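## Task

Scene 1: get the spice jar into the storage bin that sits on the desk, fully inside and not sticking out past any rim. The bin must hold nothing else and have nothing resting on it, must stay upright, and must remain almost entirely on the desk. The robot has to release the jar and pull away, and must itself end neither toppled nor tilted. A result that holds only because the robot is still touching or supporting it counts as not done.

## Robot and tools

ROBOT. A wheeled base (differential drive, no sideways motion) carries a lifting column with a tilting head and two six-joint arms, each ending in a two-finger gripper. Shoulder height S = 0.90 m + column_m. Folded, the robot is 0.73 m long, 0.62 m wide, and its front is 0.40 m ahead of the column. Something may occasionally nudge loose objects.

FRAMES. Base frame: origin on the floor under the column between the drive wheels; x forward, y to the robot's left, z up. left_hand and right_hand in results are positions plus quat_wxyz in this frame, at the point where the fingers meet (tips 8 mm further); the hand z axis is the finger direction, y runs along the opening. Odometry frame = base frame at scene start; base_odometry counts wheel turns only, so slip shows up as travel.

execute_actions. Argument actions: a list holding one action or none (empty just reports state and images). An action may contain:
- base: exactly one relative move, measured from the base's last reported position. {"translate_m": d}: straight drive, metres, -3 to 3, positive forward. {"rotate_rad": d}: turn in place, radians, -3.2 to 3.2, positive = counter-clockwise seen from above (left).
- joints: a single dictionary for the whole robot (both arms, column, head), keyed by joint name, each value an absolute target. column_m 0 to 0.8 m (raises shoulders and head). head_tilt_rad -0.61 to 1.308 (0 about level, positive tilts down). For each side (left_ / right_): joint1_rad -2.879 to 2.879; joint2_rad 0 to 3.141; joint3_rad 0 to 3.019; joint4_rad -1.692 to 1.57; joint5_rad -1.57 to 1.57 (positive swings hand to robot's right); joint6_rad -2.094 to 2.094 (hand roll, positive clockwise viewed from behind); gripper_m 0 (closed) to 0.093 m fingertip gap. Joints omitted may keep driving toward older targets.
- speeds: optional caps for this action only, translate_m 0.05 to 0.8 m/s, rotate_rad 0.1 to 1 rad/s (defaults are the maxima). Base moves needing over 8.667 s are refused; any action is capped at 15 s.
cameras: list from cam_head_left, cam_head_right, cam_left_wrist, cam_right_wrist, nav_camera, or "all"; omitted/null means all, [] means none. Unknown keys or out-of-range values reject the whole call with no motion.

ARM GEOMETRY. With left joint1 = -1.57 (right joint1 = 1.57) and joints 5, 6 at 0, the arm moves in a vertical forward plane 0.23 m beside the column. Let a = j2 - 0.35, b = 1.05 + j2 - j3, c = b - j4 (c = 1.57 means fingers straight down). Hand is about 0.12 + 0.39 sin a + 0.38 cos b + 0.25 cos c m ahead of the column and S + 0.39 cos a - 0.38 sin b - 0.25 sin c m high. Example: j2, j3, j4 = 0.93, 0.78, 0.14 gives 0.60 m ahead, 0.25 m under S. Real hands sit up to ~5 cm lower and nearer (more with heavy loads); trust the reported hand pose. Reach about 1 m; down to 0.99 m below S. For floor level, extend fingers down 0.45-0.5 m ahead at column_m 0.3, then lower the column. Below 0.4 m height the housing blocks hands closer than 0.45 m ahead.

LOADS AND GRIPPING. Fingers 7 cm long; gripper body 10 x 7 cm; wrist camera sticks out 11 cm on one side. To grasp, command an opening smaller than the object; "off_target" is then expected, and a reading at least 0.002 m above target means something is held. Light items are safest with fingers pointing well downward, hand roughly 0.4-0.6 m ahead. Small target changes (under ~0.03 rad, 0.08 for joints 2-3) may not move anything; approach contacts in ~0.05 rad steps from your last target.

RESULTS. base_status / joint_status per motion: done, off_target (resting short, possibly still pushing), contact_stop (column or base halted by contact; it then holds), time_out, not_followed. "joint command not followed" with a cause line means a safety check refused an arm's targets (arm near the other arm, itself or the body); back the joints it moved off by 0.05 rad or more, or move the other arm. on_its_own lists uncommanded behaviour and held targets. motor_effort gives wheel effort in percent with peak in brackets. turned_by_wheels vs turned_by_imu disagreeing (over ~4 % and 0.05 rad) means collision or slip. base_tilt in degrees. wheel_motors_off = 1 when the base overloaded. Joint torques, MOTOR HOT and OVER-TEMPERATURE FAULT lines report arm strain and heat. A reported stop cancels any later motion, wait and finished_scene calls in the same reply.

COLUMN AND BASE STOPS. Lowering the column halts when a hand or carried item touches down; it then refuses to go lower until raised 0.2 m. After a base contact_stop, back off 0.05 m before turning. Desks higher than 0.30 m but more than 0.26 m under S can slide over the housing and hit the column.

OTHER TOOLS. wait: seconds 0-10, no new command, returns state and images. zoom_image: camera name and region [x0, y0, x1, y1] in pixels of that camera's latest image, top-left origin, at most 504 x 504. read_manual: section "licences" (default), text only. finished_scene: scene integer 1 or 2; irreversible, reports success and starts the next scene.

AVOID. Arms striking or pressing on each other; arms pushing steadily against obstacles (motors overheat, the arm drops); base shoving for ~3 s (wheels cut out); dropping or flinging objects; knocking the bin over or off the desk; ending while still holding the item. Open the gripper, lift clear and back away before finishing.

Each tool is called as name(argument=value, ...) on one line, values as JSON.

## Session

execute_actions(actions=[])

Scene clock: 0.00 s.
Joint torques (N m, as the arm reports them, + toward a larger angle): no reading
base_odometry: x=+0.000 y=+0.000 heading=+0.000 (m, m, rad; odometry frame)
turned_by_wheels: +0.000 (rad since the last result)
turned_by_imu: +0.000 (rad since the last result)
base_tilt: forward=-0.2 right=+0.5 (deg)
base_status: not commanded
joint_positions: column_m=+0.557 head_tilt_rad=+0.865 left_joint1_rad=-1.572 left_joint2_rad=+0.866 left_joint3_rad=+0.392 left_joint4_rad=-0.968 left_joint5_rad=-0.019 left_joint6_rad=-0.049 left_gripper_m=+0.095 right_joint1_rad=+1.558 right_joint2_rad=+0.904 right_joint3_rad=+0.400 right_joint4_rad=-0.905 right_joint5_rad=-0.023 right_joint6_rad=-0.055 right_gripper_m=+0.095
joint_status: not commanded
wheel_motors_off: 0
motor_effort: left_wheel=+3 right_wheel=+0 (%)
left_hand: x=+0.1388 y=+0.2275 z=+1.2624 quat_wxyz=(+0.443, +0.017, -0.896, -0.019) (m; base frame)
right_hand: x=+0.1446 y=-0.2243 z=+1.2482 quat_wxyz=(+0.428, +0.014, -0.903, -0.019) (m; base frame)
pictures: cam_head_left, cam_head_right, cam_left_wrist, cam_right_wrist, nav_camera
Images, in order (width x height): cam_head_left 672x504, cam_head_right 672x504, cam_left_wrist 504x504, cam_right_wrist 504x504, nav_camera 672x504.

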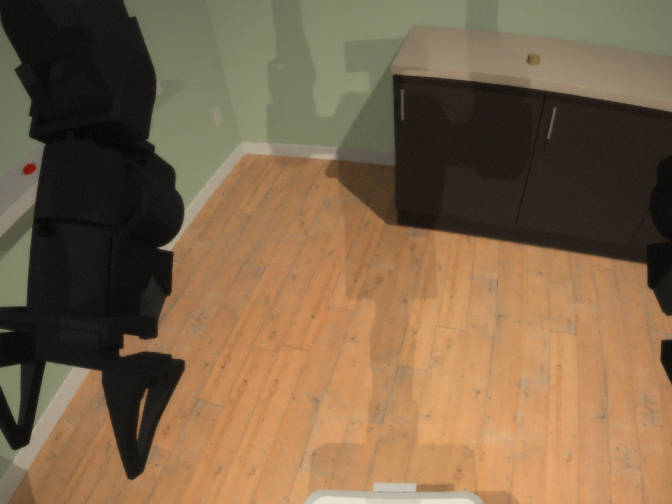

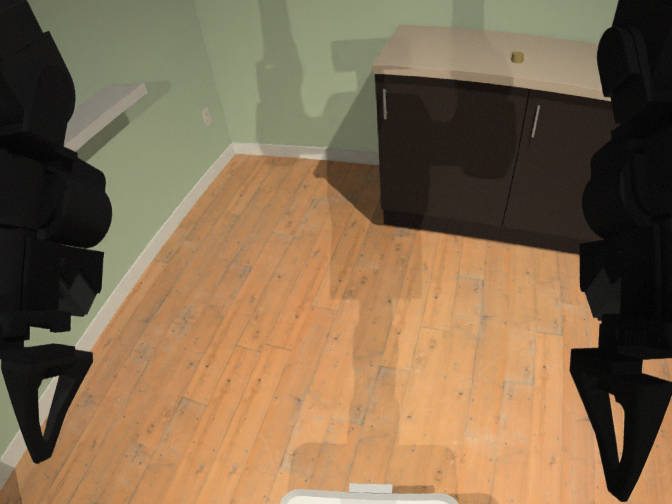

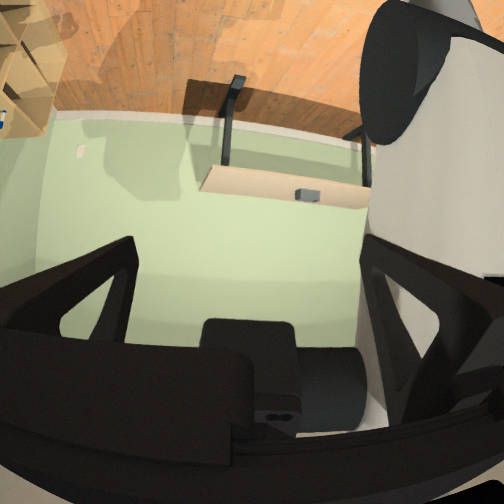

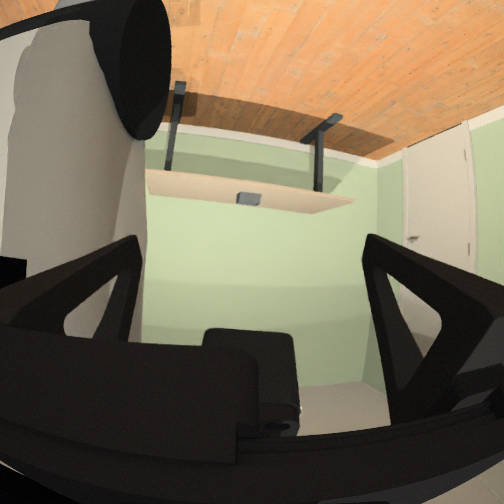

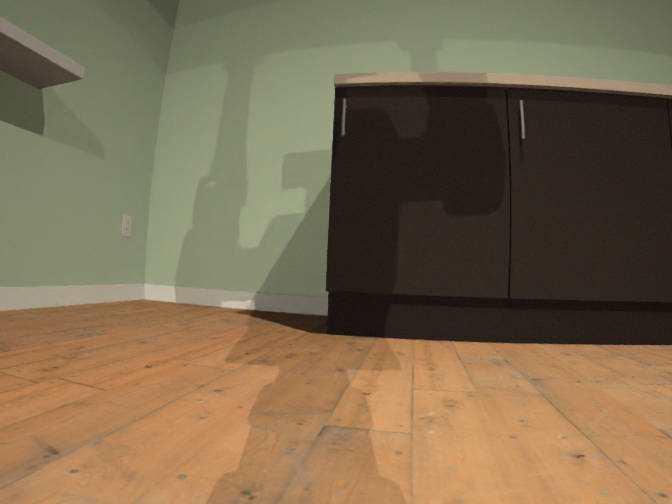

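zoom_image(camera="cam_head_left", region=[460, 20, 620, 110])

execute_actions(actions=[{"base":{"rotate_rad":1.2},"joints":{"head_tilt_rad":0.45}}], cameras=["cam_head_left"])

execute_actions(actions=[{"base":{"rotate_rad":1.2}}], cameras=["cam_head_left"])

execute_actions(actions=[{"base":{"rotate_rad":1.2}}], cameras=["cam_head_left"])

Region (460, 20, 620, 110) of cam_head_left's 672x504 image, scaled by 3.150, with more detail than that image has; it fills the top 284 rows of this view, and the rest is white.

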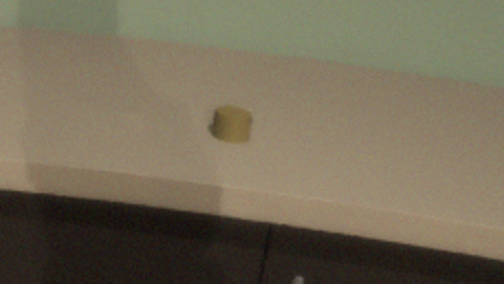

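Scene clock: 8.17 s.
Joint torques (N m, as the arm reports them, + toward a larger angle): left_arm=[-0.07 -7.65 -0.65 -1.11 -0.08 -0.06] | right_arm=[-0.12 -7.05 -1.31 -1.01 -0.14  0.2 ]
base_odometry: x=+0.000 y=+0.000 heading=+1.199 (m, m, rad; odometry frame)
turned_by_wheels: +1.199 (rad since the last result)
turned_by_imu: +1.183 (rad since the last result)
base_tilt: forward=-0.2 right=+0.5 (deg)
base_status: done
joint_positions: column_m=+0.557 head_tilt_rad=+0.468 left_joint1_rad=-1.572 left_joint2_rad=+0.866 left_joint3_rad=+0.392 left_joint4_rad=-0.968 left_joint5_rad=-0.019 left_joint6_rad=-0.049 left_gripper_m=+0.095 right_joint1_rad=+1.558 right_joint2_rad=+0.904 right_joint3_rad=+0.400 right_joint4_rad=-0.905 right_joint5_rad=-0.023 right_joint6_rad=-0.055 right_gripper_m=+0.095
joint_status: all done
wheel_motors_off: 0
motor_effort: left_wheel=-8(51) right_wheel=+8(39) (%)
left_hand: x=+0.1388 y=+0.2275 z=+1.2624 quat_wxyz=(+0.443, +0.017, -0.896, -0.019) (m; base frame)
right_hand: x=+0.1446 y=-0.2243 z=+1.2482 quat_wxyz=(+0.428, +0.014, -0.903, -0.019) (m; base frame)
pictures: cam_head_left
camera_calibration (this result's frames):
cam_head_left: T_world_to_cam=[[0.114928, -0.992312, -0.0459198, 0.0887445], [-0.382704, -0.0015713, -0.92387, 1.43817], [0.916695, 0.123752, -0.379942, 0.465216], [0, 0, 0, 1]] pos_world=[0.113733, 0.0327507, 1.50951]
Images, in order (width x height): cam_head_left 672x504.

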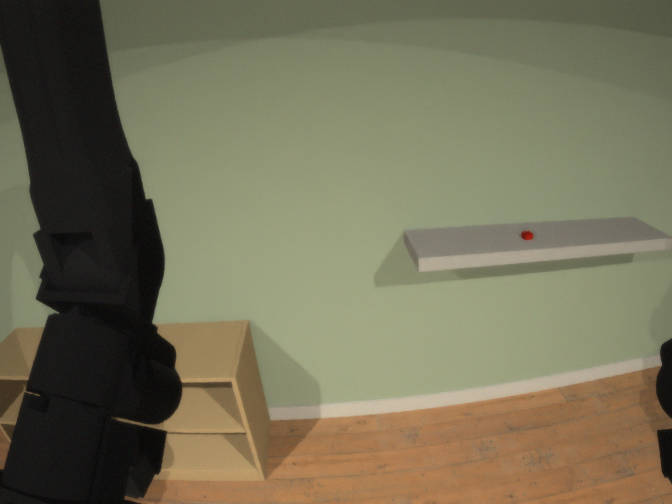

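Scene clock: 11.03 s.
Joint torques (N m, as the arm reports them, + toward a larger angle): left_arm=[-0.29 -7.31 -0.73 -1.27 -0.1  -0.08] | right_arm=[-0.12 -7.01 -1.32 -1.   -0.14  0.2 ]
base_odometry: x=+0.000 y=+0.000 heading=+2.397 (m, m, rad; odometry frame)
turned_by_wheels: +1.198 (rad since the last result)
turned_by_imu: +1.184 (rad since the last result)
base_tilt: forward=-0.1 right=+0.4 (deg)
base_status: done
joint_positions: column_m=+0.557 head_tilt_rad=+0.468 left_joint1_rad=-1.572 left_joint2_rad=+0.866 left_joint3_rad=+0.392 left_joint4_rad=-0.968 left_joint5_rad=-0.019 left_joint6_rad=-0.049 left_gripper_m=+0.095 right_joint1_rad=+1.558 right_joint2_rad=+0.904 right_joint3_rad=+0.400 right_joint4_rad=-0.905 right_joint5_rad=-0.023 right_joint6_rad=-0.055 right_gripper_m=+0.095
joint_status: not commanded
wheel_motors_off: 0
motor_effort: left_wheel=-7(33) right_wheel=+8(35) (%)
left_hand: x=+0.1388 y=+0.2275 z=+1.2624 quat_wxyz=(+0.443, +0.017, -0.896, -0.019) (m; base frame)
right_hand: x=+0.1446 y=-0.2243 z=+1.2482 quat_wxyz=(+0.428, +0.014, -0.903, -0.019) (m; base frame)
pictures: cam_head_left
camera_calibration (this result's frames):
cam_head_left: T_world_to_cam=[[0.114928, -0.992312, -0.0459185, 0.0887423], [-0.382692, -0.0015713, -0.923874, 1.43818], [0.9167, 0.123752, -0.379931, 0.465199], [0, 0, 0, 1]] pos_world=[0.113733, 0.0327507, 1.50951]
Images, in order (width x height): cam_head_left 672x504.

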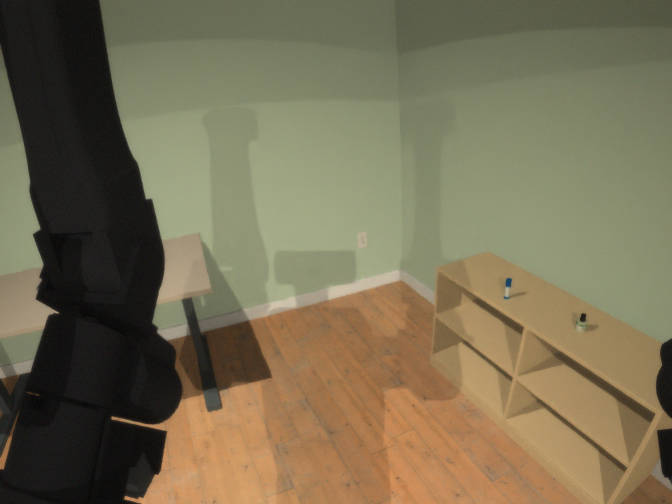

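Scene clock: 13.90 s.
Joint torques (N m, as the arm reports them, + toward a larger angle): left_arm=[-0.15 -7.55 -0.62 -1.22 -0.1  -0.05] | right_arm=[-0.12 -7.05 -1.33 -1.01 -0.14  0.2 ]
base_odometry: x=+0.000 y=+0.000 heading=-2.688 (m, m, rad; odometry frame)
turned_by_wheels: +1.198 (rad since the last result)
turned_by_imu: +1.184 (rad since the last result)
base_tilt: forward=-0.2 right=+0.5 (deg)
base_status: done
joint_positions: column_m=+0.557 head_tilt_rad=+0.468 left_joint1_rad=-1.572 left_joint2_rad=+0.866 left_joint3_rad=+0.392 left_joint4_rad=-0.968 left_joint5_rad=-0.019 left_joint6_rad=-0.049 left_gripper_m=+0.095 right_joint1_rad=+1.558 right_joint2_rad=+0.904 right_joint3_rad=+0.400 right_joint4_rad=-0.905 right_joint5_rad=-0.023 right_joint6_rad=-0.055 right_gripper_m=+0.095
joint_status: not commanded
wheel_motors_off: 0
motor_effort: left_wheel=-5(31) right_wheel=+7(33) (%)
left_hand: x=+0.1388 y=+0.2275 z=+1.2624 quat_wxyz=(+0.443, +0.017, -0.896, -0.019) (m; base frame)
right_hand: x=+0.1446 y=-0.2243 z=+1.2482 quat_wxyz=(+0.428, +0.014, -0.903, -0.019) (m; base frame)
pictures: cam_head_left
camera_calibration (this result's frames):
cam_head_left: T_world_to_cam=[[0.114928, -0.992312, -0.0459177, 0.0887411], [-0.382686, -0.0015713, -0.923877, 1.43818], [0.916702, 0.123752, -0.379924, 0.465189], [0, 0, 0, 1]] pos_world=[0.113733, 0.0327507, 1.50951]
Images, in order (width x height): cam_head_left 672x504.

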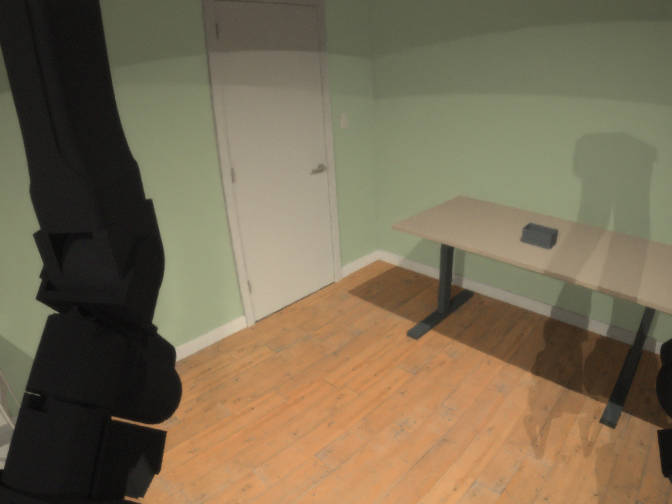

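zoom_image(camera="cam_head_left", region=[480, 200, 600, 270])

execute_actions(actions=[{"base":{"rotate_rad":-1.7}}], cameras=["cam_head_left"])

zoom_image(camera="cam_head_left", region=[200, 200, 500, 400])

Region (480, 200, 600, 270) of cam_head_left's 672x504 image, scaled by 4.200, with more detail than that image has; it fills the top 294 rows of this view, and the rest is white.

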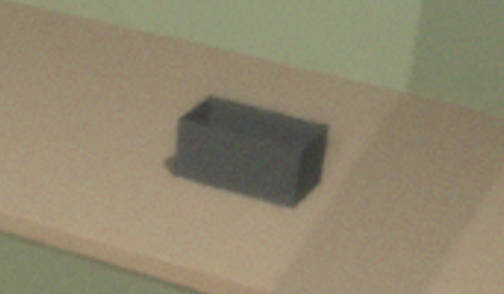

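Scene clock: 23.57 s.
Joint torques (N m, as the arm reports them, + toward a larger angle): left_arm=[ 0.05 -7.52 -0.54 -1.29 -0.09 -0.04] | right_arm=[-0.15 -7.06 -1.31 -1.02 -0.14  0.2 ]
base_odometry: x=+0.000 y=+0.000 heading=+1.896 (m, m, rad; odometry frame)
turned_by_wheels: -1.699 (rad since the last result)
turned_by_imu: -1.676 (rad since the last result)
base_tilt: forward=-0.2 right=+0.5 (deg)
base_status: done
joint_positions: column_m=+0.557 head_tilt_rad=+0.468 left_joint1_rad=-1.572 left_joint2_rad=+0.866 left_joint3_rad=+0.392 left_joint4_rad=-0.968 left_joint5_rad=-0.019 left_joint6_rad=-0.049 left_gripper_m=+0.095 right_joint1_rad=+1.558 right_joint2_rad=+0.904 right_joint3_rad=+0.400 right_joint4_rad=-0.905 right_joint5_rad=-0.023 right_joint6_rad=-0.055 right_gripper_m=+0.095
joint_status: not commanded
wheel_motors_off: 0
motor_effort: left_wheel=+8(43) right_wheel=-7(43) (%)
left_hand: x=+0.1388 y=+0.2275 z=+1.2624 quat_wxyz=(+0.443, +0.017, -0.896, -0.019) (m; base frame)
right_hand: x=+0.1446 y=-0.2243 z=+1.2482 quat_wxyz=(+0.428, +0.014, -0.903, -0.019) (m; base frame)
pictures: cam_head_left
camera_calibration (this result's frames):
cam_head_left: T_world_to_cam=[[0.114929, -0.992312, -0.0459158, 0.0887381], [-0.382671, -0.0015713, -0.923883, 1.43819], [0.916708, 0.123752, -0.379909, 0.465165], [0, 0, 0, 1]] pos_world=[0.113734, 0.0327507, 1.50952]
Images, in order (width x height): cam_head_left 672x504.

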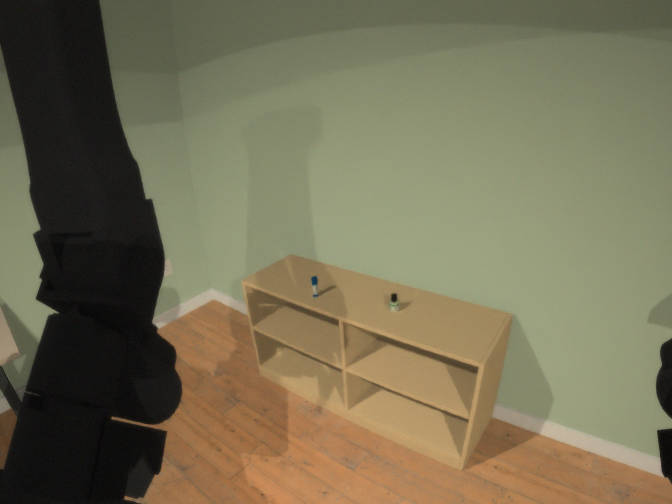

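Region (200, 200, 500, 400) of cam_head_left's 672x504 image, scaled by 1.680, with more detail than that image has.

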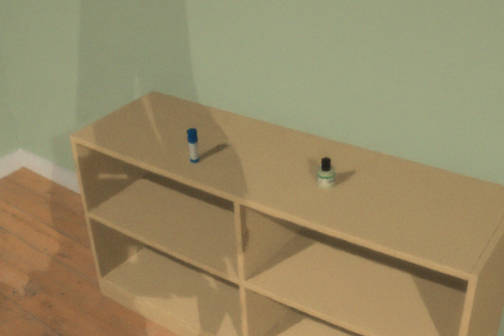

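execute_actions(actions=[{"base":{"translate_m":0.55},"joints":{"head_tilt_rad":0.7}}], cameras=["cam_head_left"])

zoom_image(camera="cam_head_left", region=[200, 150, 500, 350])

Scene clock: 33.20 s.
Joint torques (N m, as the arm reports them, + toward a larger angle): left_arm=[-0.15 -7.47 -0.75 -1.21 -0.09 -0.05] | right_arm=[-0.11 -7.07 -1.38 -1.02 -0.14  0.21]
base_odometry: x=-0.176 y=+0.521 heading=+1.896 (m, m, rad; odometry frame)
turned_by_wheels: +0.000 (rad since the last result)
turned_by_imu: -0.002 (rad since the last result)
base_tilt: forward=-0.1 right=+0.6 (deg)
base_status: done
joint_positions: column_m=+0.557 head_tilt_rad=+0.703 left_joint1_rad=-1.572 left_joint2_rad=+0.866 left_joint3_rad=+0.394 left_joint4_rad=-0.968 left_joint5_rad=-0.019 left_joint6_rad=-0.049 left_gripper_m=+0.095 right_joint1_rad=+1.558 right_joint2_rad=+0.904 right_joint3_rad=+0.401 right_joint4_rad=-0.905 right_joint5_rad=-0.023 right_joint6_rad=-0.055 right_gripper_m=+0.095
joint_status: all done
wheel_motors_off: 0
motor_effort: left_wheel=+0(65) right_wheel=+0(54) (%)
left_hand: x=+0.1395 y=+0.2275 z=+1.2622 quat_wxyz=(+0.442, +0.017, -0.896, -0.019) (m; base frame)
right_hand: x=+0.1452 y=-0.2243 z=+1.2480 quat_wxyz=(+0.428, +0.014, -0.904, -0.019) (m; base frame)
pictures: cam_head_left
camera_calibration (this result's frames):
cam_head_left: T_world_to_cam=[[0.101113, -0.992312, -0.0713658, 0.128695], [-0.586885, -0.0015713, -0.809669, 1.27218], [0.803332, 0.123752, -0.582532, 0.783452], [0, 0, 0, 1]] pos_world=[0.104241, 0.0327507, 1.49562]
Images, in order (width x height): cam_head_left 672x504.

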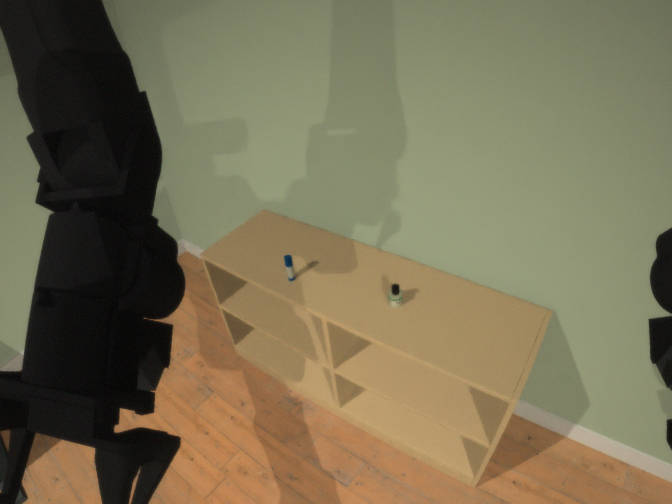

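Region (200, 150, 500, 350) of cam_head_left's 672x504 image, scaled by 1.680, with more detail than that image has.

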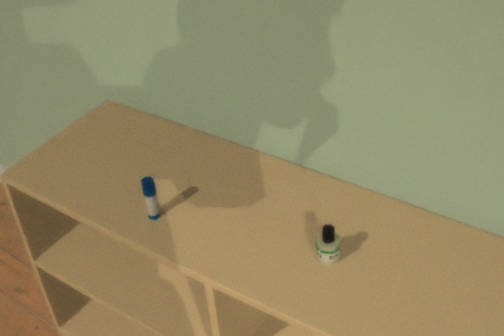

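execute_actions(actions=[{"base":{"rotate_rad":-0.25},"joints":{"left_joint2_rad":1.35,"left_joint3_rad":1.55,"left_joint4_rad":-0.72,"left_joint5_rad":0,"left_joint6_rad":0,"head_tilt_rad":0.8}}], cameras=[])

execute_actions(actions=[{"base":{"translate_m":0.28},"joints":{"column_m":0.3}}], cameras=["cam_head_left","cam_left_wrist"])

Scene clock: 51.40 s.
Joint torques (N m, as the arm reports them, + toward a larger angle): left_arm=[ -0.46 -19.44   6.27   0.85   0.     0.01] | right_arm=[-0.07 -7.   -1.46 -0.99 -0.14  0.2 ]
base_odometry: x=-0.176 y=+0.521 heading=+1.648 (m, m, rad; odometry frame)
turned_by_wheels: -0.248 (rad since the last result)
turned_by_imu: -0.243 (rad since the last result)
base_tilt: forward=-0.2 right=+0.5 (deg)
base_status: done
joint_positions: column_m=+0.557 head_tilt_rad=+0.802 left_joint1_rad=-1.572 left_joint2_rad=+1.345 left_joint3_rad=+1.535 left_joint4_rad=-0.724 left_joint5_rad=-0.002 left_joint6_rad=-0.005 left_gripper_m=+0.095 right_joint1_rad=+1.558 right_joint2_rad=+0.904 right_joint3_rad=+0.401 right_joint4_rad=-0.905 right_joint5_rad=-0.023 right_joint6_rad=-0.055 right_gripper_m=+0.095
joint_status: all done
wheel_motors_off: 0
motor_effort: left_wheel=+2(57) right_wheel=-3(62) (%)
left_hand: x=+0.6950 y=+0.2241 z=+1.1328 quat_wxyz=(+0.005, +0.002, -1.000, +0.000) (m; base frame)
right_hand: x=+0.1452 y=-0.2243 z=+1.2480 quat_wxyz=(+0.428, +0.014, -0.904, -0.019) (m; base frame)
pictures: none
No camera images: the call's "cameras" was empty. Leave "cameras" out to get every camera's image.

Scene clock: 55.30 s.
Joint torques (N m, as the arm reports them, + toward a larger angle): left_arm=[ -0.53 -19.67   6.23   0.98   0.     0.  ] | right_arm=[-0.12 -7.02 -1.39 -1.01 -0.14  0.21]
base_odometry: x=-0.197 y=+0.801 heading=+1.647 (m, m, rad; odometry frame)
turned_by_wheels: -0.001 (rad since the last result)
turned_by_imu: -0.002 (rad since the last result)
base_tilt: forward=-0.1 right=+0.5 (deg)
base_status: done
joint_positions: column_m=+0.300 head_tilt_rad=+0.802 left_joint1_rad=-1.572 left_joint2_rad=+1.345 left_joint3_rad=+1.535 left_joint4_rad=-0.724 left_joint5_rad=-0.002 left_joint6_rad=-0.005 left_gripper_m=+0.095 right_joint1_rad=+1.558 right_joint2_rad=+0.904 right_joint3_rad=+0.401 right_joint4_rad=-0.905 right_joint5_rad=-0.023 right_joint6_rad=-0.055 right_gripper_m=+0.095
joint_status: all done
wheel_motors_off: 0
motor_effort: left_wheel=-1(56) right_wheel=+1(57) (%)
left_hand: x=+0.6950 y=+0.2241 z=+0.8760 quat_wxyz=(+0.005, +0.002, -1.000, +0.000) (m; base frame)
right_hand: x=+0.1450 y=-0.2243 z=+0.9912 quat_wxyz=(+0.428, +0.014, -0.904, -0.019) (m; base frame)
pictures: cam_head_left, cam_left_wrist
camera_calibration (this result's frames):
cam_head_left: T_world_to_cam=[[0.0935399, -0.992312, -0.0810386, 0.123186], [-0.664265, -0.0015713, -0.747496, 0.988167], [0.741622, 0.123752, -0.659305, 0.735674], [0, 0, 0, 1]] pos_world=[0.0992899, 0.0327507, 1.23367]
cam_left_wrist: T_world_to_cam=[[-0.00585259, -0.999968, 0.00537107, 0.220696], [-0.802516, 0.00790131, 0.596578, 0.0382636], [-0.596601, -0.000818841, -0.802537, 1.23961], [0, 0, 0, 1]] pos_world=[0.77155, 0.221401, 0.970818]
Images, in order (width x height): cam_head_left 672x504, cam_left_wrist 504x504.

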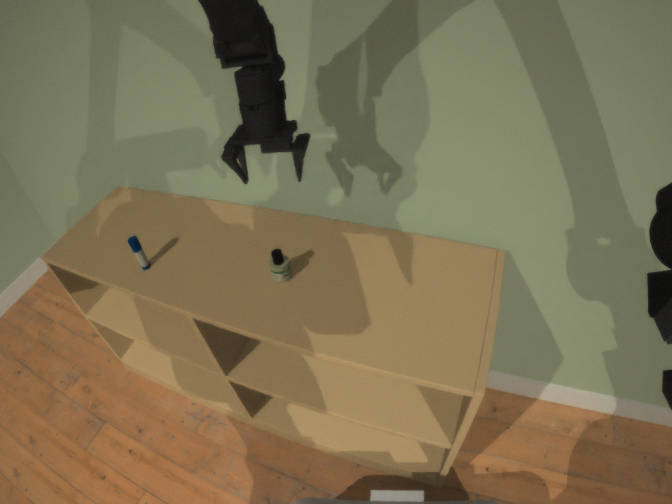

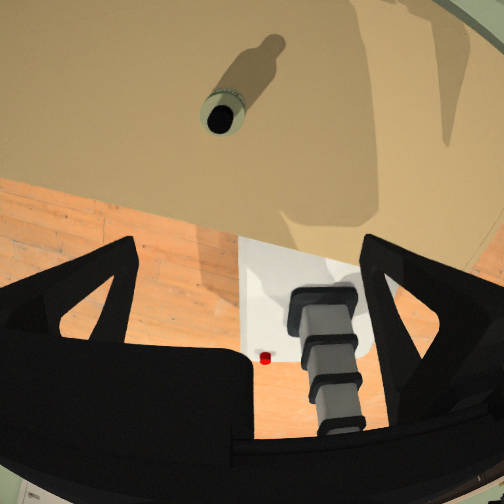

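execute_actions(actions=[{"joints":{"left_joint1_rad":-1.52,"column_m":0.18}}], cameras=["cam_head_left","cam_left_wrist"])

Scene clock: 62.10 s.
Joint torques (N m, as the arm reports them, + toward a larger angle): left_arm=[  0.33 -19.3    6.41   1.07  -0.06   0.03] | right_arm=[-0.07 -7.04 -1.34 -1.02 -0.14  0.2 ]
base_odometry: x=-0.197 y=+0.801 heading=+1.647 (m, m, rad; odometry frame)
turned_by_wheels: +0.000 (rad since the last result)
turned_by_imu: +0.000 (rad since the last result)
base_tilt: forward=-0.2 right=+0.5 (deg)
base_status: not commanded
joint_positions: column_m=+0.180 head_tilt_rad=+0.802 left_joint1_rad=-1.517 left_joint2_rad=+1.345 left_joint3_rad=+1.535 left_joint4_rad=-0.724 left_joint5_rad=-0.001 left_joint6_rad=-0.005 left_gripper_m=+0.095 right_joint1_rad=+1.558 right_joint2_rad=+0.904 right_joint3_rad=+0.401 right_joint4_rad=-0.905 right_joint5_rad=-0.023 right_joint6_rad=-0.055 right_gripper_m=+0.095
joint_status: all done
wheel_motors_off: 0
motor_effort: left_wheel=-3(2) right_wheel=+2(2) (%)
left_hand: x=+0.6945 y=+0.2565 z=+0.7567 quat_wxyz=(+0.005, +0.016, -1.000, -0.024) (m; base frame)
right_hand: x=+0.1450 y=-0.2243 z=+0.8712 quat_wxyz=(+0.428, +0.014, -0.904, -0.019) (m; base frame)
pictures: cam_head_left, cam_left_wrist
camera_calibration (this result's frames):
cam_head_left: T_world_to_cam=[[0.0935399, -0.992312, -0.0810386, 0.113461], [-0.664265, -0.0015713, -0.747496, 0.898466], [0.741622, 0.123752, -0.659305, 0.656556], [0, 0, 0, 1]] pos_world=[0.0992899, 0.0327507, 1.11367]
cam_left_wrist: T_world_to_cam=[[0.0218072, -0.998906, -0.041373, 0.269646], [-0.802051, -0.0421852, 0.595764, 0.121966], [-0.596857, 0.0201913, -0.802093, 1.13811], [0, 0, 0, 1]] pos_world=[0.771234, 0.251516, 0.851366]
Images, in order (width x height): cam_head_left 672x504, cam_left_wrist 504x504.

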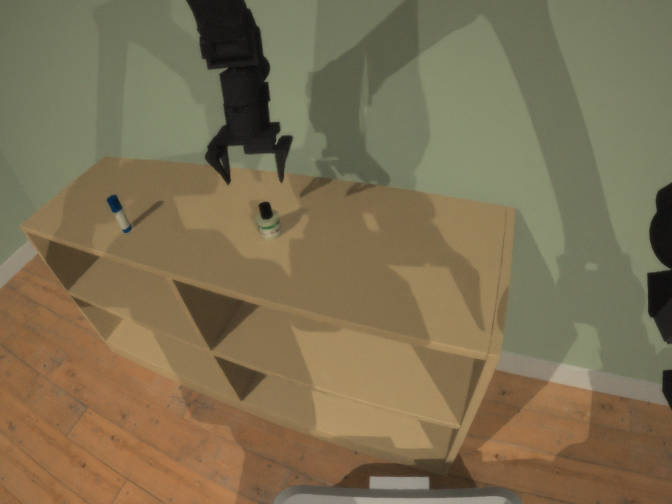

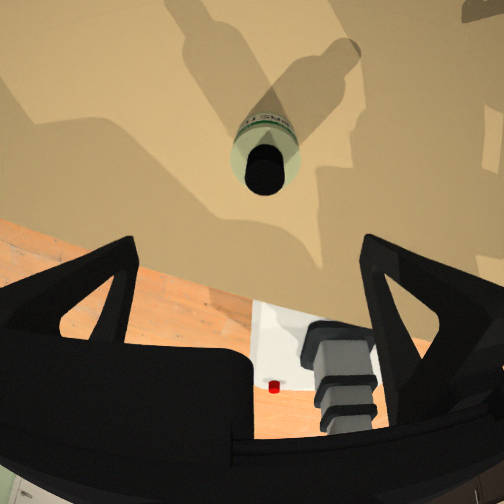

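execute_actions(actions=[{"joints":{"column_m":0.1}}], cameras=["cam_head_left","cam_left_wrist"])

Scene clock: 70.27 s.
Joint torques (N m, as the arm reports them, + toward a larger angle): left_arm=[  0.25 -19.34   6.36   0.92  -0.07  -0.01] | right_arm=[-0.09 -7.08 -1.37 -1.02 -0.14  0.21]
base_odometry: x=-0.197 y=+0.801 heading=+1.647 (m, m, rad; odometry frame)
turned_by_wheels: +0.000 (rad since the last result)
turned_by_imu: +0.000 (rad since the last result)
base_tilt: forward=-0.2 right=+0.5 (deg)
base_status: not commanded
joint_positions: column_m=+0.100 head_tilt_rad=+0.802 left_joint1_rad=-1.517 left_joint2_rad=+1.345 left_joint3_rad=+1.535 left_joint4_rad=-0.724 left_joint5_rad=-0.001 left_joint6_rad=-0.005 left_gripper_m=+0.095 right_joint1_rad=+1.558 right_joint2_rad=+0.904 right_joint3_rad=+0.401 right_joint4_rad=-0.905 right_joint5_rad=-0.023 right_joint6_rad=-0.055 right_gripper_m=+0.095
joint_status: all done
wheel_motors_off: 0
motor_effort: left_wheel=-1(2) right_wheel=+2(2) (%)
left_hand: x=+0.6945 y=+0.2565 z=+0.6767 quat_wxyz=(+0.005, +0.016, -1.000, -0.024) (m; base frame)
right_hand: x=+0.1450 y=-0.2243 z=+0.7912 quat_wxyz=(+0.428, +0.014, -0.904, -0.019) (m; base frame)
pictures: cam_head_left, cam_left_wrist
camera_calibration (this result's frames):
cam_head_left: T_world_to_cam=[[0.0935399, -0.992312, -0.0810386, 0.106978], [-0.664265, -0.0015713, -0.747496, 0.838663], [0.741622, 0.123752, -0.659305, 0.603809], [0, 0, 0, 1]] pos_world=[0.0992899, 0.0327507, 1.03366]
cam_left_wrist: T_world_to_cam=[[0.0218072, -0.998906, -0.041373, 0.266336], [-0.802051, -0.0421852, 0.595764, 0.16963], [-0.596857, 0.0201913, -0.802093, 1.07394], [0, 0, 0, 1]] pos_world=[0.771234, 0.251516, 0.771362]
Images, in order (width x height): cam_head_left 672x504, cam_left_wrist 504x504.

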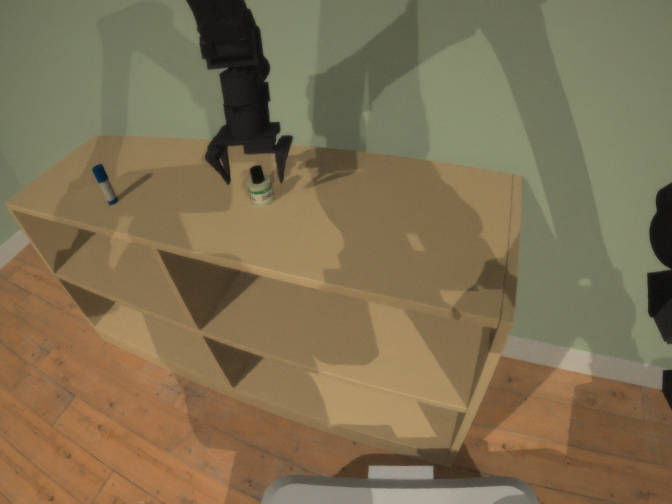

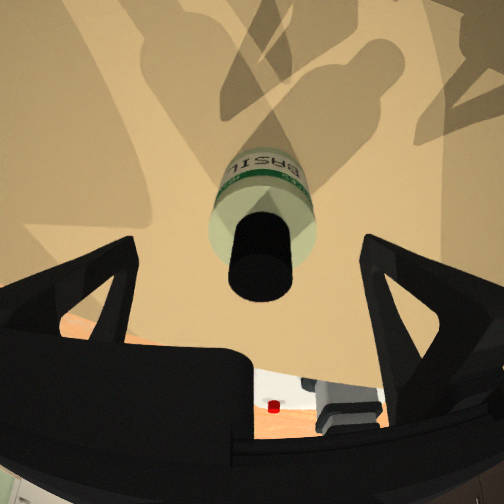

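execute_actions(actions=[{"joints":{"column_m":0.05}}], cameras=["cam_head_left","cam_left_wrist"])

execute_actions(actions=[{"joints":{"left_gripper_m":0.02}}], cameras=["cam_head_left","cam_left_wrist"])

Scene clock: 78.13 s.
Joint torques (N m, as the arm reports them, + toward a larger angle): left_arm=[  0.23 -18.68   6.37   0.99  -0.14  -0.03] | right_arm=[-0.12 -6.99 -1.37 -1.01 -0.14  0.2 ]
base_odometry: x=-0.197 y=+0.801 heading=+1.647 (m, m, rad; odometry frame)
turned_by_wheels: +0.000 (rad since the last result)
turned_by_imu: +0.000 (rad since the last result)
base_tilt: forward=-0.2 right=+0.5 (deg)
base_status: not commanded
joint_positions: column_m=+0.050 head_tilt_rad=+0.802 left_joint1_rad=-1.516 left_joint2_rad=+1.332 left_joint3_rad=+1.535 left_joint4_rad=-0.724 left_joint5_rad=+0.001 left_joint6_rad=-0.001 left_gripper_m=+0.095 right_joint1_rad=+1.558 right_joint2_rad=+0.904 right_joint3_rad=+0.401 right_joint4_rad=-0.905 right_joint5_rad=-0.023 right_joint6_rad=-0.055 right_gripper_m=+0.095
joint_status: all done
wheel_motors_off: 0
motor_effort: left_wheel=-2(2) right_wheel=+2(3) (%)
left_hand: x=+0.6987 y=+0.2561 z=+0.6340 quat_wxyz=(-0.001, +0.014, -1.000, -0.023) (m; base frame)
right_hand: x=+0.1450 y=-0.2243 z=+0.7412 quat_wxyz=(+0.428, +0.014, -0.904, -0.019) (m; base frame)
pictures: cam_head_left, cam_left_wrist
camera_calibration (this result's frames):
cam_head_left: T_world_to_cam=[[0.0935395, -0.992312, -0.081039, 0.102927], [-0.664268, -0.0015713, -0.747493, 0.80129], [0.741619, 0.123752, -0.659308, 0.570851], [0, 0, 0, 1]] pos_world=[0.0992897, 0.0327507, 0.983666]
cam_left_wrist: T_world_to_cam=[[0.0181121, -0.999056, -0.0394925, 0.265508], [-0.809577, -0.0378333, 0.585793, 0.208869], [-0.586734, 0.0213624, -0.809498, 1.03952], [0, 0, 0, 1]] pos_world=[0.774208, 0.250953, 0.72962]
Images, in order (width x height): cam_head_left 672x504, cam_left_wrist 504x504.

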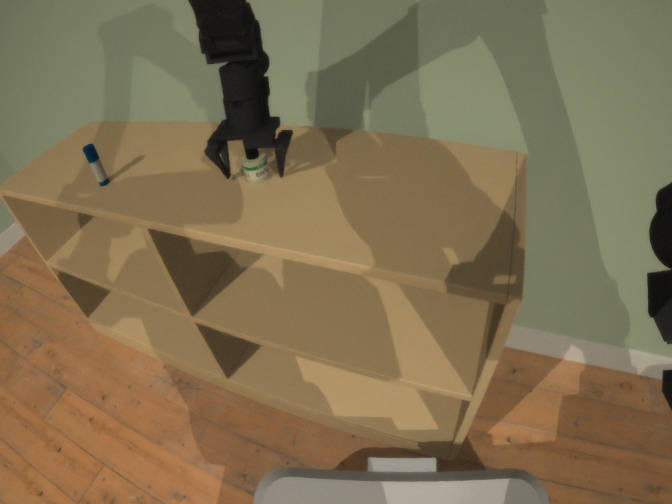

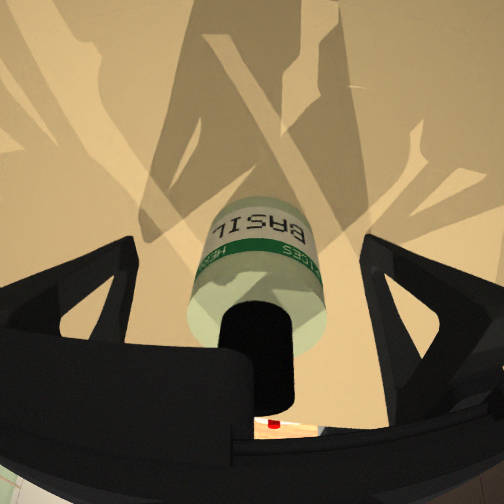

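Scene clock: 78.80 s.
Joint torques (N m, as the arm reports them, + toward a larger angle): left_arm=[  0.21 -18.55   6.45   1.05  -0.19  -0.05] | right_arm=[-0.12 -7.07 -1.37 -1.02 -0.14  0.21]
base_odometry: x=-0.197 y=+0.801 heading=+1.647 (m, m, rad; odometry frame)
turned_by_wheels: +0.000 (rad since the last result)
turned_by_imu: +0.000 (rad since the last result)
base_tilt: forward=-0.1 right=+0.4 (deg)
base_status: not commanded
joint_positions: column_m=+0.050 head_tilt_rad=+0.802 left_joint1_rad=-1.517 left_joint2_rad=+1.333 left_joint3_rad=+1.535 left_joint4_rad=-0.724 left_joint5_rad=+0.002 left_joint6_rad=-0.001 left_gripper_m=+0.042 right_joint1_rad=+1.558 right_joint2_rad=+0.904 right_joint3_rad=+0.401 right_joint4_rad=-0.905 right_joint5_rad=-0.023 right_joint6_rad=-0.055 right_gripper_m=+0.095
joint_status: left_gripper_m off_target (ended at +0.042, target +0.020)
wheel_motors_off: 0
motor_effort: left_wheel=-1(0) right_wheel=+3(3) (%)
left_hand: x=+0.6985 y=+0.2555 z=+0.6335 quat_wxyz=(-0.001, +0.014, -1.000, -0.022) (m; base frame)
right_hand: x=+0.1450 y=-0.2243 z=+0.7412 quat_wxyz=(+0.428, +0.014, -0.904, -0.019) (m; base frame)
pictures: cam_head_left, cam_left_wrist
camera_calibration (this result's frames):
cam_head_left: T_world_to_cam=[[0.0935395, -0.992312, -0.081039, 0.102927], [-0.664268, -0.0015713, -0.747493, 0.80129], [0.741619, 0.123752, -0.659308, 0.570851], [0, 0, 0, 1]] pos_world=[0.0992897, 0.0327507, 0.983666]
cam_left_wrist: T_world_to_cam=[[0.0177351, -0.999132, -0.037682, 0.264001], [-0.809162, -0.0364809, 0.586452, 0.207882], [-0.587318, 0.02009, -0.809107, 1.03951], [0, 0, 0, 1]] pos_world=[0.774049, 0.250472, 0.729107]
Images, in order (width x height): cam_head_left 672x504, cam_left_wrist 504x504.

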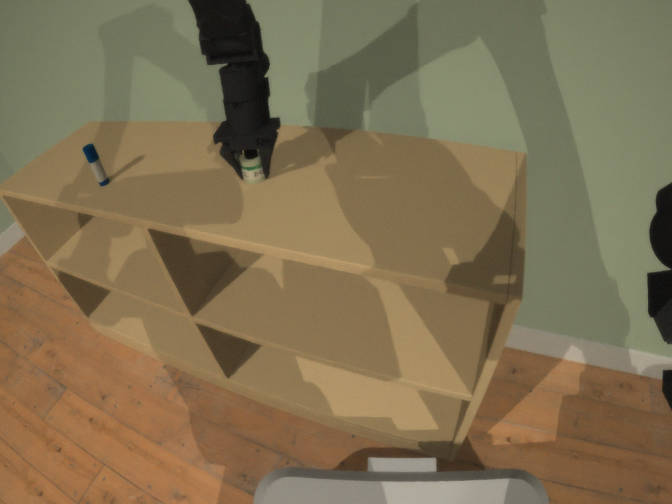

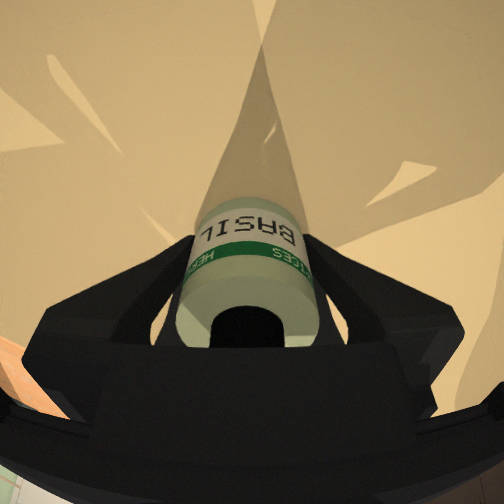

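execute_actions(actions=[{"joints":{"column_m":0.4}}], cameras=[])

execute_actions(actions=[{"base":{"translate_m":-0.5},"joints":{"head_tilt_rad":0.5}}], cameras=[])

execute_actions(actions=[{"base":{"rotate_rad":1.6}}], cameras=["cam_head_left"])

Scene clock: 89.37 s.
Joint torques (N m, as the arm reports them, + toward a larger angle): left_arm=[  0.28 -19.18   6.33   0.95  -0.17  -0.04] | right_arm=[-0.09 -7.09 -1.37 -1.02 -0.14  0.21]
base_odometry: x=-0.197 y=+0.801 heading=+1.647 (m, m, rad; odometry frame)
turned_by_wheels: +0.000 (rad since the last result)
turned_by_imu: +0.000 (rad since the last result)
base_tilt: forward=-0.2 right=+0.5 (deg)
base_status: not commanded
joint_positions: column_m=+0.400 head_tilt_rad=+0.802 left_joint1_rad=-1.517 left_joint2_rad=+1.339 left_joint3_rad=+1.535 left_joint4_rad=-0.724 left_joint5_rad=+0.002 left_joint6_rad=-0.001 left_gripper_m=+0.042 right_joint1_rad=+1.558 right_joint2_rad=+0.904 right_joint3_rad=+0.401 right_joint4_rad=-0.905 right_joint5_rad=-0.023 right_joint6_rad=-0.055 right_gripper_m=+0.095
joint_status: all done
wheel_motors_off: 0
motor_effort: left_wheel=-2(3) right_wheel=+3(3) (%)
left_hand: x=+0.6964 y=+0.2556 z=+0.9797 quat_wxyz=(+0.002, +0.014, -1.000, -0.022) (m; base frame)
right_hand: x=+0.1450 y=-0.2243 z=+1.0911 quat_wxyz=(+0.428, +0.014, -0.904, -0.019) (m; base frame)
pictures: none
No camera images: the call's "cameras" was empty. Leave "cameras" out to get every camera's image.

Scene clock: 92.07 s.
Joint torques (N m, as the arm reports them, + toward a larger angle): left_arm=[  0.13 -19.26   6.36   1.09  -0.19  -0.03] | right_arm=[-0.11 -6.93 -1.04 -0.95 -0.14  0.21]
base_odometry: x=-0.159 y=+0.302 heading=+1.646 (m, m, rad; odometry frame)
turned_by_wheels: -0.001 (rad since the last result)
turned_by_imu: +0.000 (rad since the last result)
base_tilt: forward=-0.1 right=+0.6 (deg)
base_status: done
joint_positions: column_m=+0.400 head_tilt_rad=+0.518 left_joint1_rad=-1.517 left_joint2_rad=+1.340 left_joint3_rad=+1.535 left_joint4_rad=-0.724 left_joint5_rad=+0.002 left_joint6_rad=-0.001 left_gripper_m=+0.042 right_joint1_rad=+1.558 right_joint2_rad=+0.904 right_joint3_rad=+0.396 right_joint4_rad=-0.905 right_joint5_rad=-0.023 right_joint6_rad=-0.055 right_gripper_m=+0.095
joint_status: all done
wheel_motors_off: 0
motor_effort: left_wheel=-1(38) right_wheel=+1(71) (%)
left_hand: x=+0.6963 y=+0.2556 z=+0.9795 quat_wxyz=(+0.002, +0.014, -1.000, -0.022) (m; base frame)
right_hand: x=+0.1427 y=-0.2242 z=+1.0920 quat_wxyz=(+0.430, +0.014, -0.903, -0.019) (m; base frame)
pictures: none
No camera images: the call's "cameras" was empty. Leave "cameras" out to get every camera's image.

Scene clock: 95.23 s.
Joint torques (N m, as the arm reports them, + toward a larger angle): left_arm=[  0.23 -19.28   6.44   1.02  -0.15  -0.05] | right_arm=[-0.08 -6.96 -1.04 -1.03 -0.14  0.2 ]
base_odometry: x=-0.159 y=+0.302 heading=-3.038 (m, m, rad; odometry frame)
turned_by_wheels: +1.599 (rad since the last result)
turned_by_imu: +1.578 (rad since the last result)
base_tilt: forward=-0.2 right=+0.6 (deg)
base_status: done
joint_positions: column_m=+0.400 head_tilt_rad=+0.518 left_joint1_rad=-1.518 left_joint2_rad=+1.340 left_joint3_rad=+1.535 left_joint4_rad=-0.724 left_joint5_rad=+0.001 left_joint6_rad=-0.001 left_gripper_m=+0.042 right_joint1_rad=+1.558 right_joint2_rad=+0.904 right_joint3_rad=+0.396 right_joint4_rad=-0.905 right_joint5_rad=-0.023 right_joint6_rad=-0.055 right_gripper_m=+0.095
joint_status: not commanded
wheel_motors_off: 0
motor_effort: left_wheel=-7(41) right_wheel=+8(63) (%)
left_hand: x=+0.6963 y=+0.2554 z=+0.9795 quat_wxyz=(+0.002, +0.014, -1.000, -0.022) (m; base frame)
right_hand: x=+0.1427 y=-0.2242 z=+1.0920 quat_wxyz=(+0.430, +0.014, -0.903, -0.019) (m; base frame)
pictures: cam_head_left
camera_calibration (this result's frames):
cam_head_left: T_world_to_cam=[[0.112524, -0.992312, -0.0515292, 0.0894318], [-0.427779, -0.0015713, -0.903882, 1.26773], [0.896852, 0.123752, -0.424667, 0.468563], [0, 0, 0, 1]] pos_world=[0.112011, 0.0327507, 1.34947]
Images, in order (width x height): cam_head_left 672x504.

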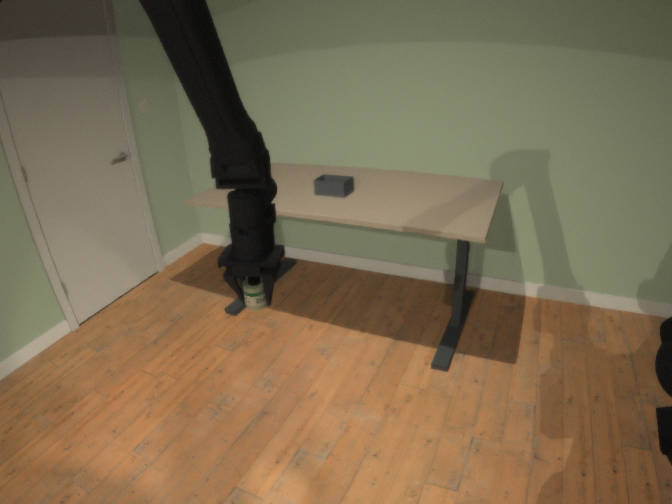

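execute_actions(actions=[{"base":{"translate_m":1.0},"joints":{"column_m":0.5,"head_tilt_rad":0.75}}], cameras=["cam_head_left","cam_left_wrist"])

Scene clock: 104.43 s.
Joint torques (N m, as the arm reports them, + toward a larger angle): left_arm=[  0.24 -19.35   6.41   0.98  -0.14  -0.04] | right_arm=[-0.09 -7.07 -1.34 -1.02 -0.14  0.21]
base_odometry: x=-1.154 y=+0.199 heading=-3.038 (m, m, rad; odometry frame)
turned_by_wheels: +0.000 (rad since the last result)
turned_by_imu: -0.003 (rad since the last result)
base_tilt: forward=-0.2 right=+0.5 (deg)
base_status: done
joint_positions: column_m=+0.500 head_tilt_rad=+0.753 left_joint1_rad=-1.518 left_joint2_rad=+1.340 left_joint3_rad=+1.535 left_joint4_rad=-0.724 left_joint5_rad=+0.001 left_joint6_rad=-0.001 left_gripper_m=+0.042 right_joint1_rad=+1.558 right_joint2_rad=+0.904 right_joint3_rad=+0.399 right_joint4_rad=-0.905 right_joint5_rad=-0.023 right_joint6_rad=-0.055 right_gripper_m=+0.095
joint_status: all done
wheel_motors_off: 0
motor_effort: left_wheel=-1(59) right_wheel=+0(64) (%)
left_hand: x=+0.6962 y=+0.2554 z=+1.0792 quat_wxyz=(+0.003, +0.014, -1.000, -0.022) (m; base frame)
right_hand: x=+0.1445 y=-0.2243 z=+1.1913 quat_wxyz=(+0.428, +0.014, -0.903, -0.019) (m; base frame)
pictures: cam_head_left, cam_left_wrist
camera_calibration (this result's frames):
cam_head_left: T_world_to_cam=[[0.0974437, -0.992312, -0.0763, 0.132145], [-0.626377, -0.0015713, -0.779519, 1.18323], [0.773406, 0.123752, -0.621715, 0.809985], [0, 0, 0, 1]] pos_world=[0.101827, 0.0327507, 1.43602]
cam_left_wrist: T_world_to_cam=[[0.0174107, -0.999122, -0.0381, 0.28139], [-0.80488, -0.0366126, 0.592307, -0.064637], [-0.593182, 0.0203535, -0.804811, 1.39812], [0, 0, 0, 1]] pos_world=[0.772415, 0.250319, 1.17423]
Images, in order (width x height): cam_head_left 672x504, cam_left_wrist 504x504.

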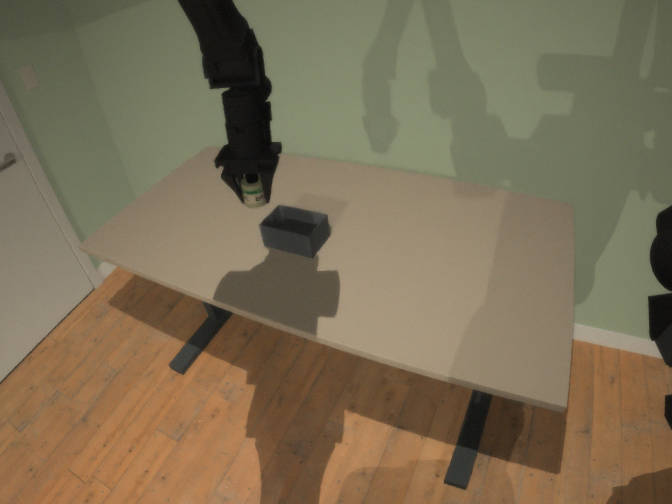

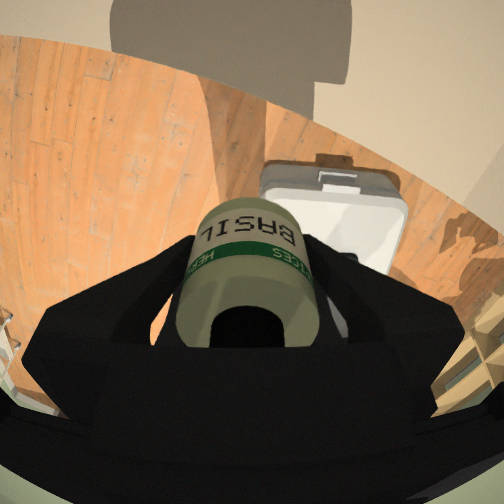

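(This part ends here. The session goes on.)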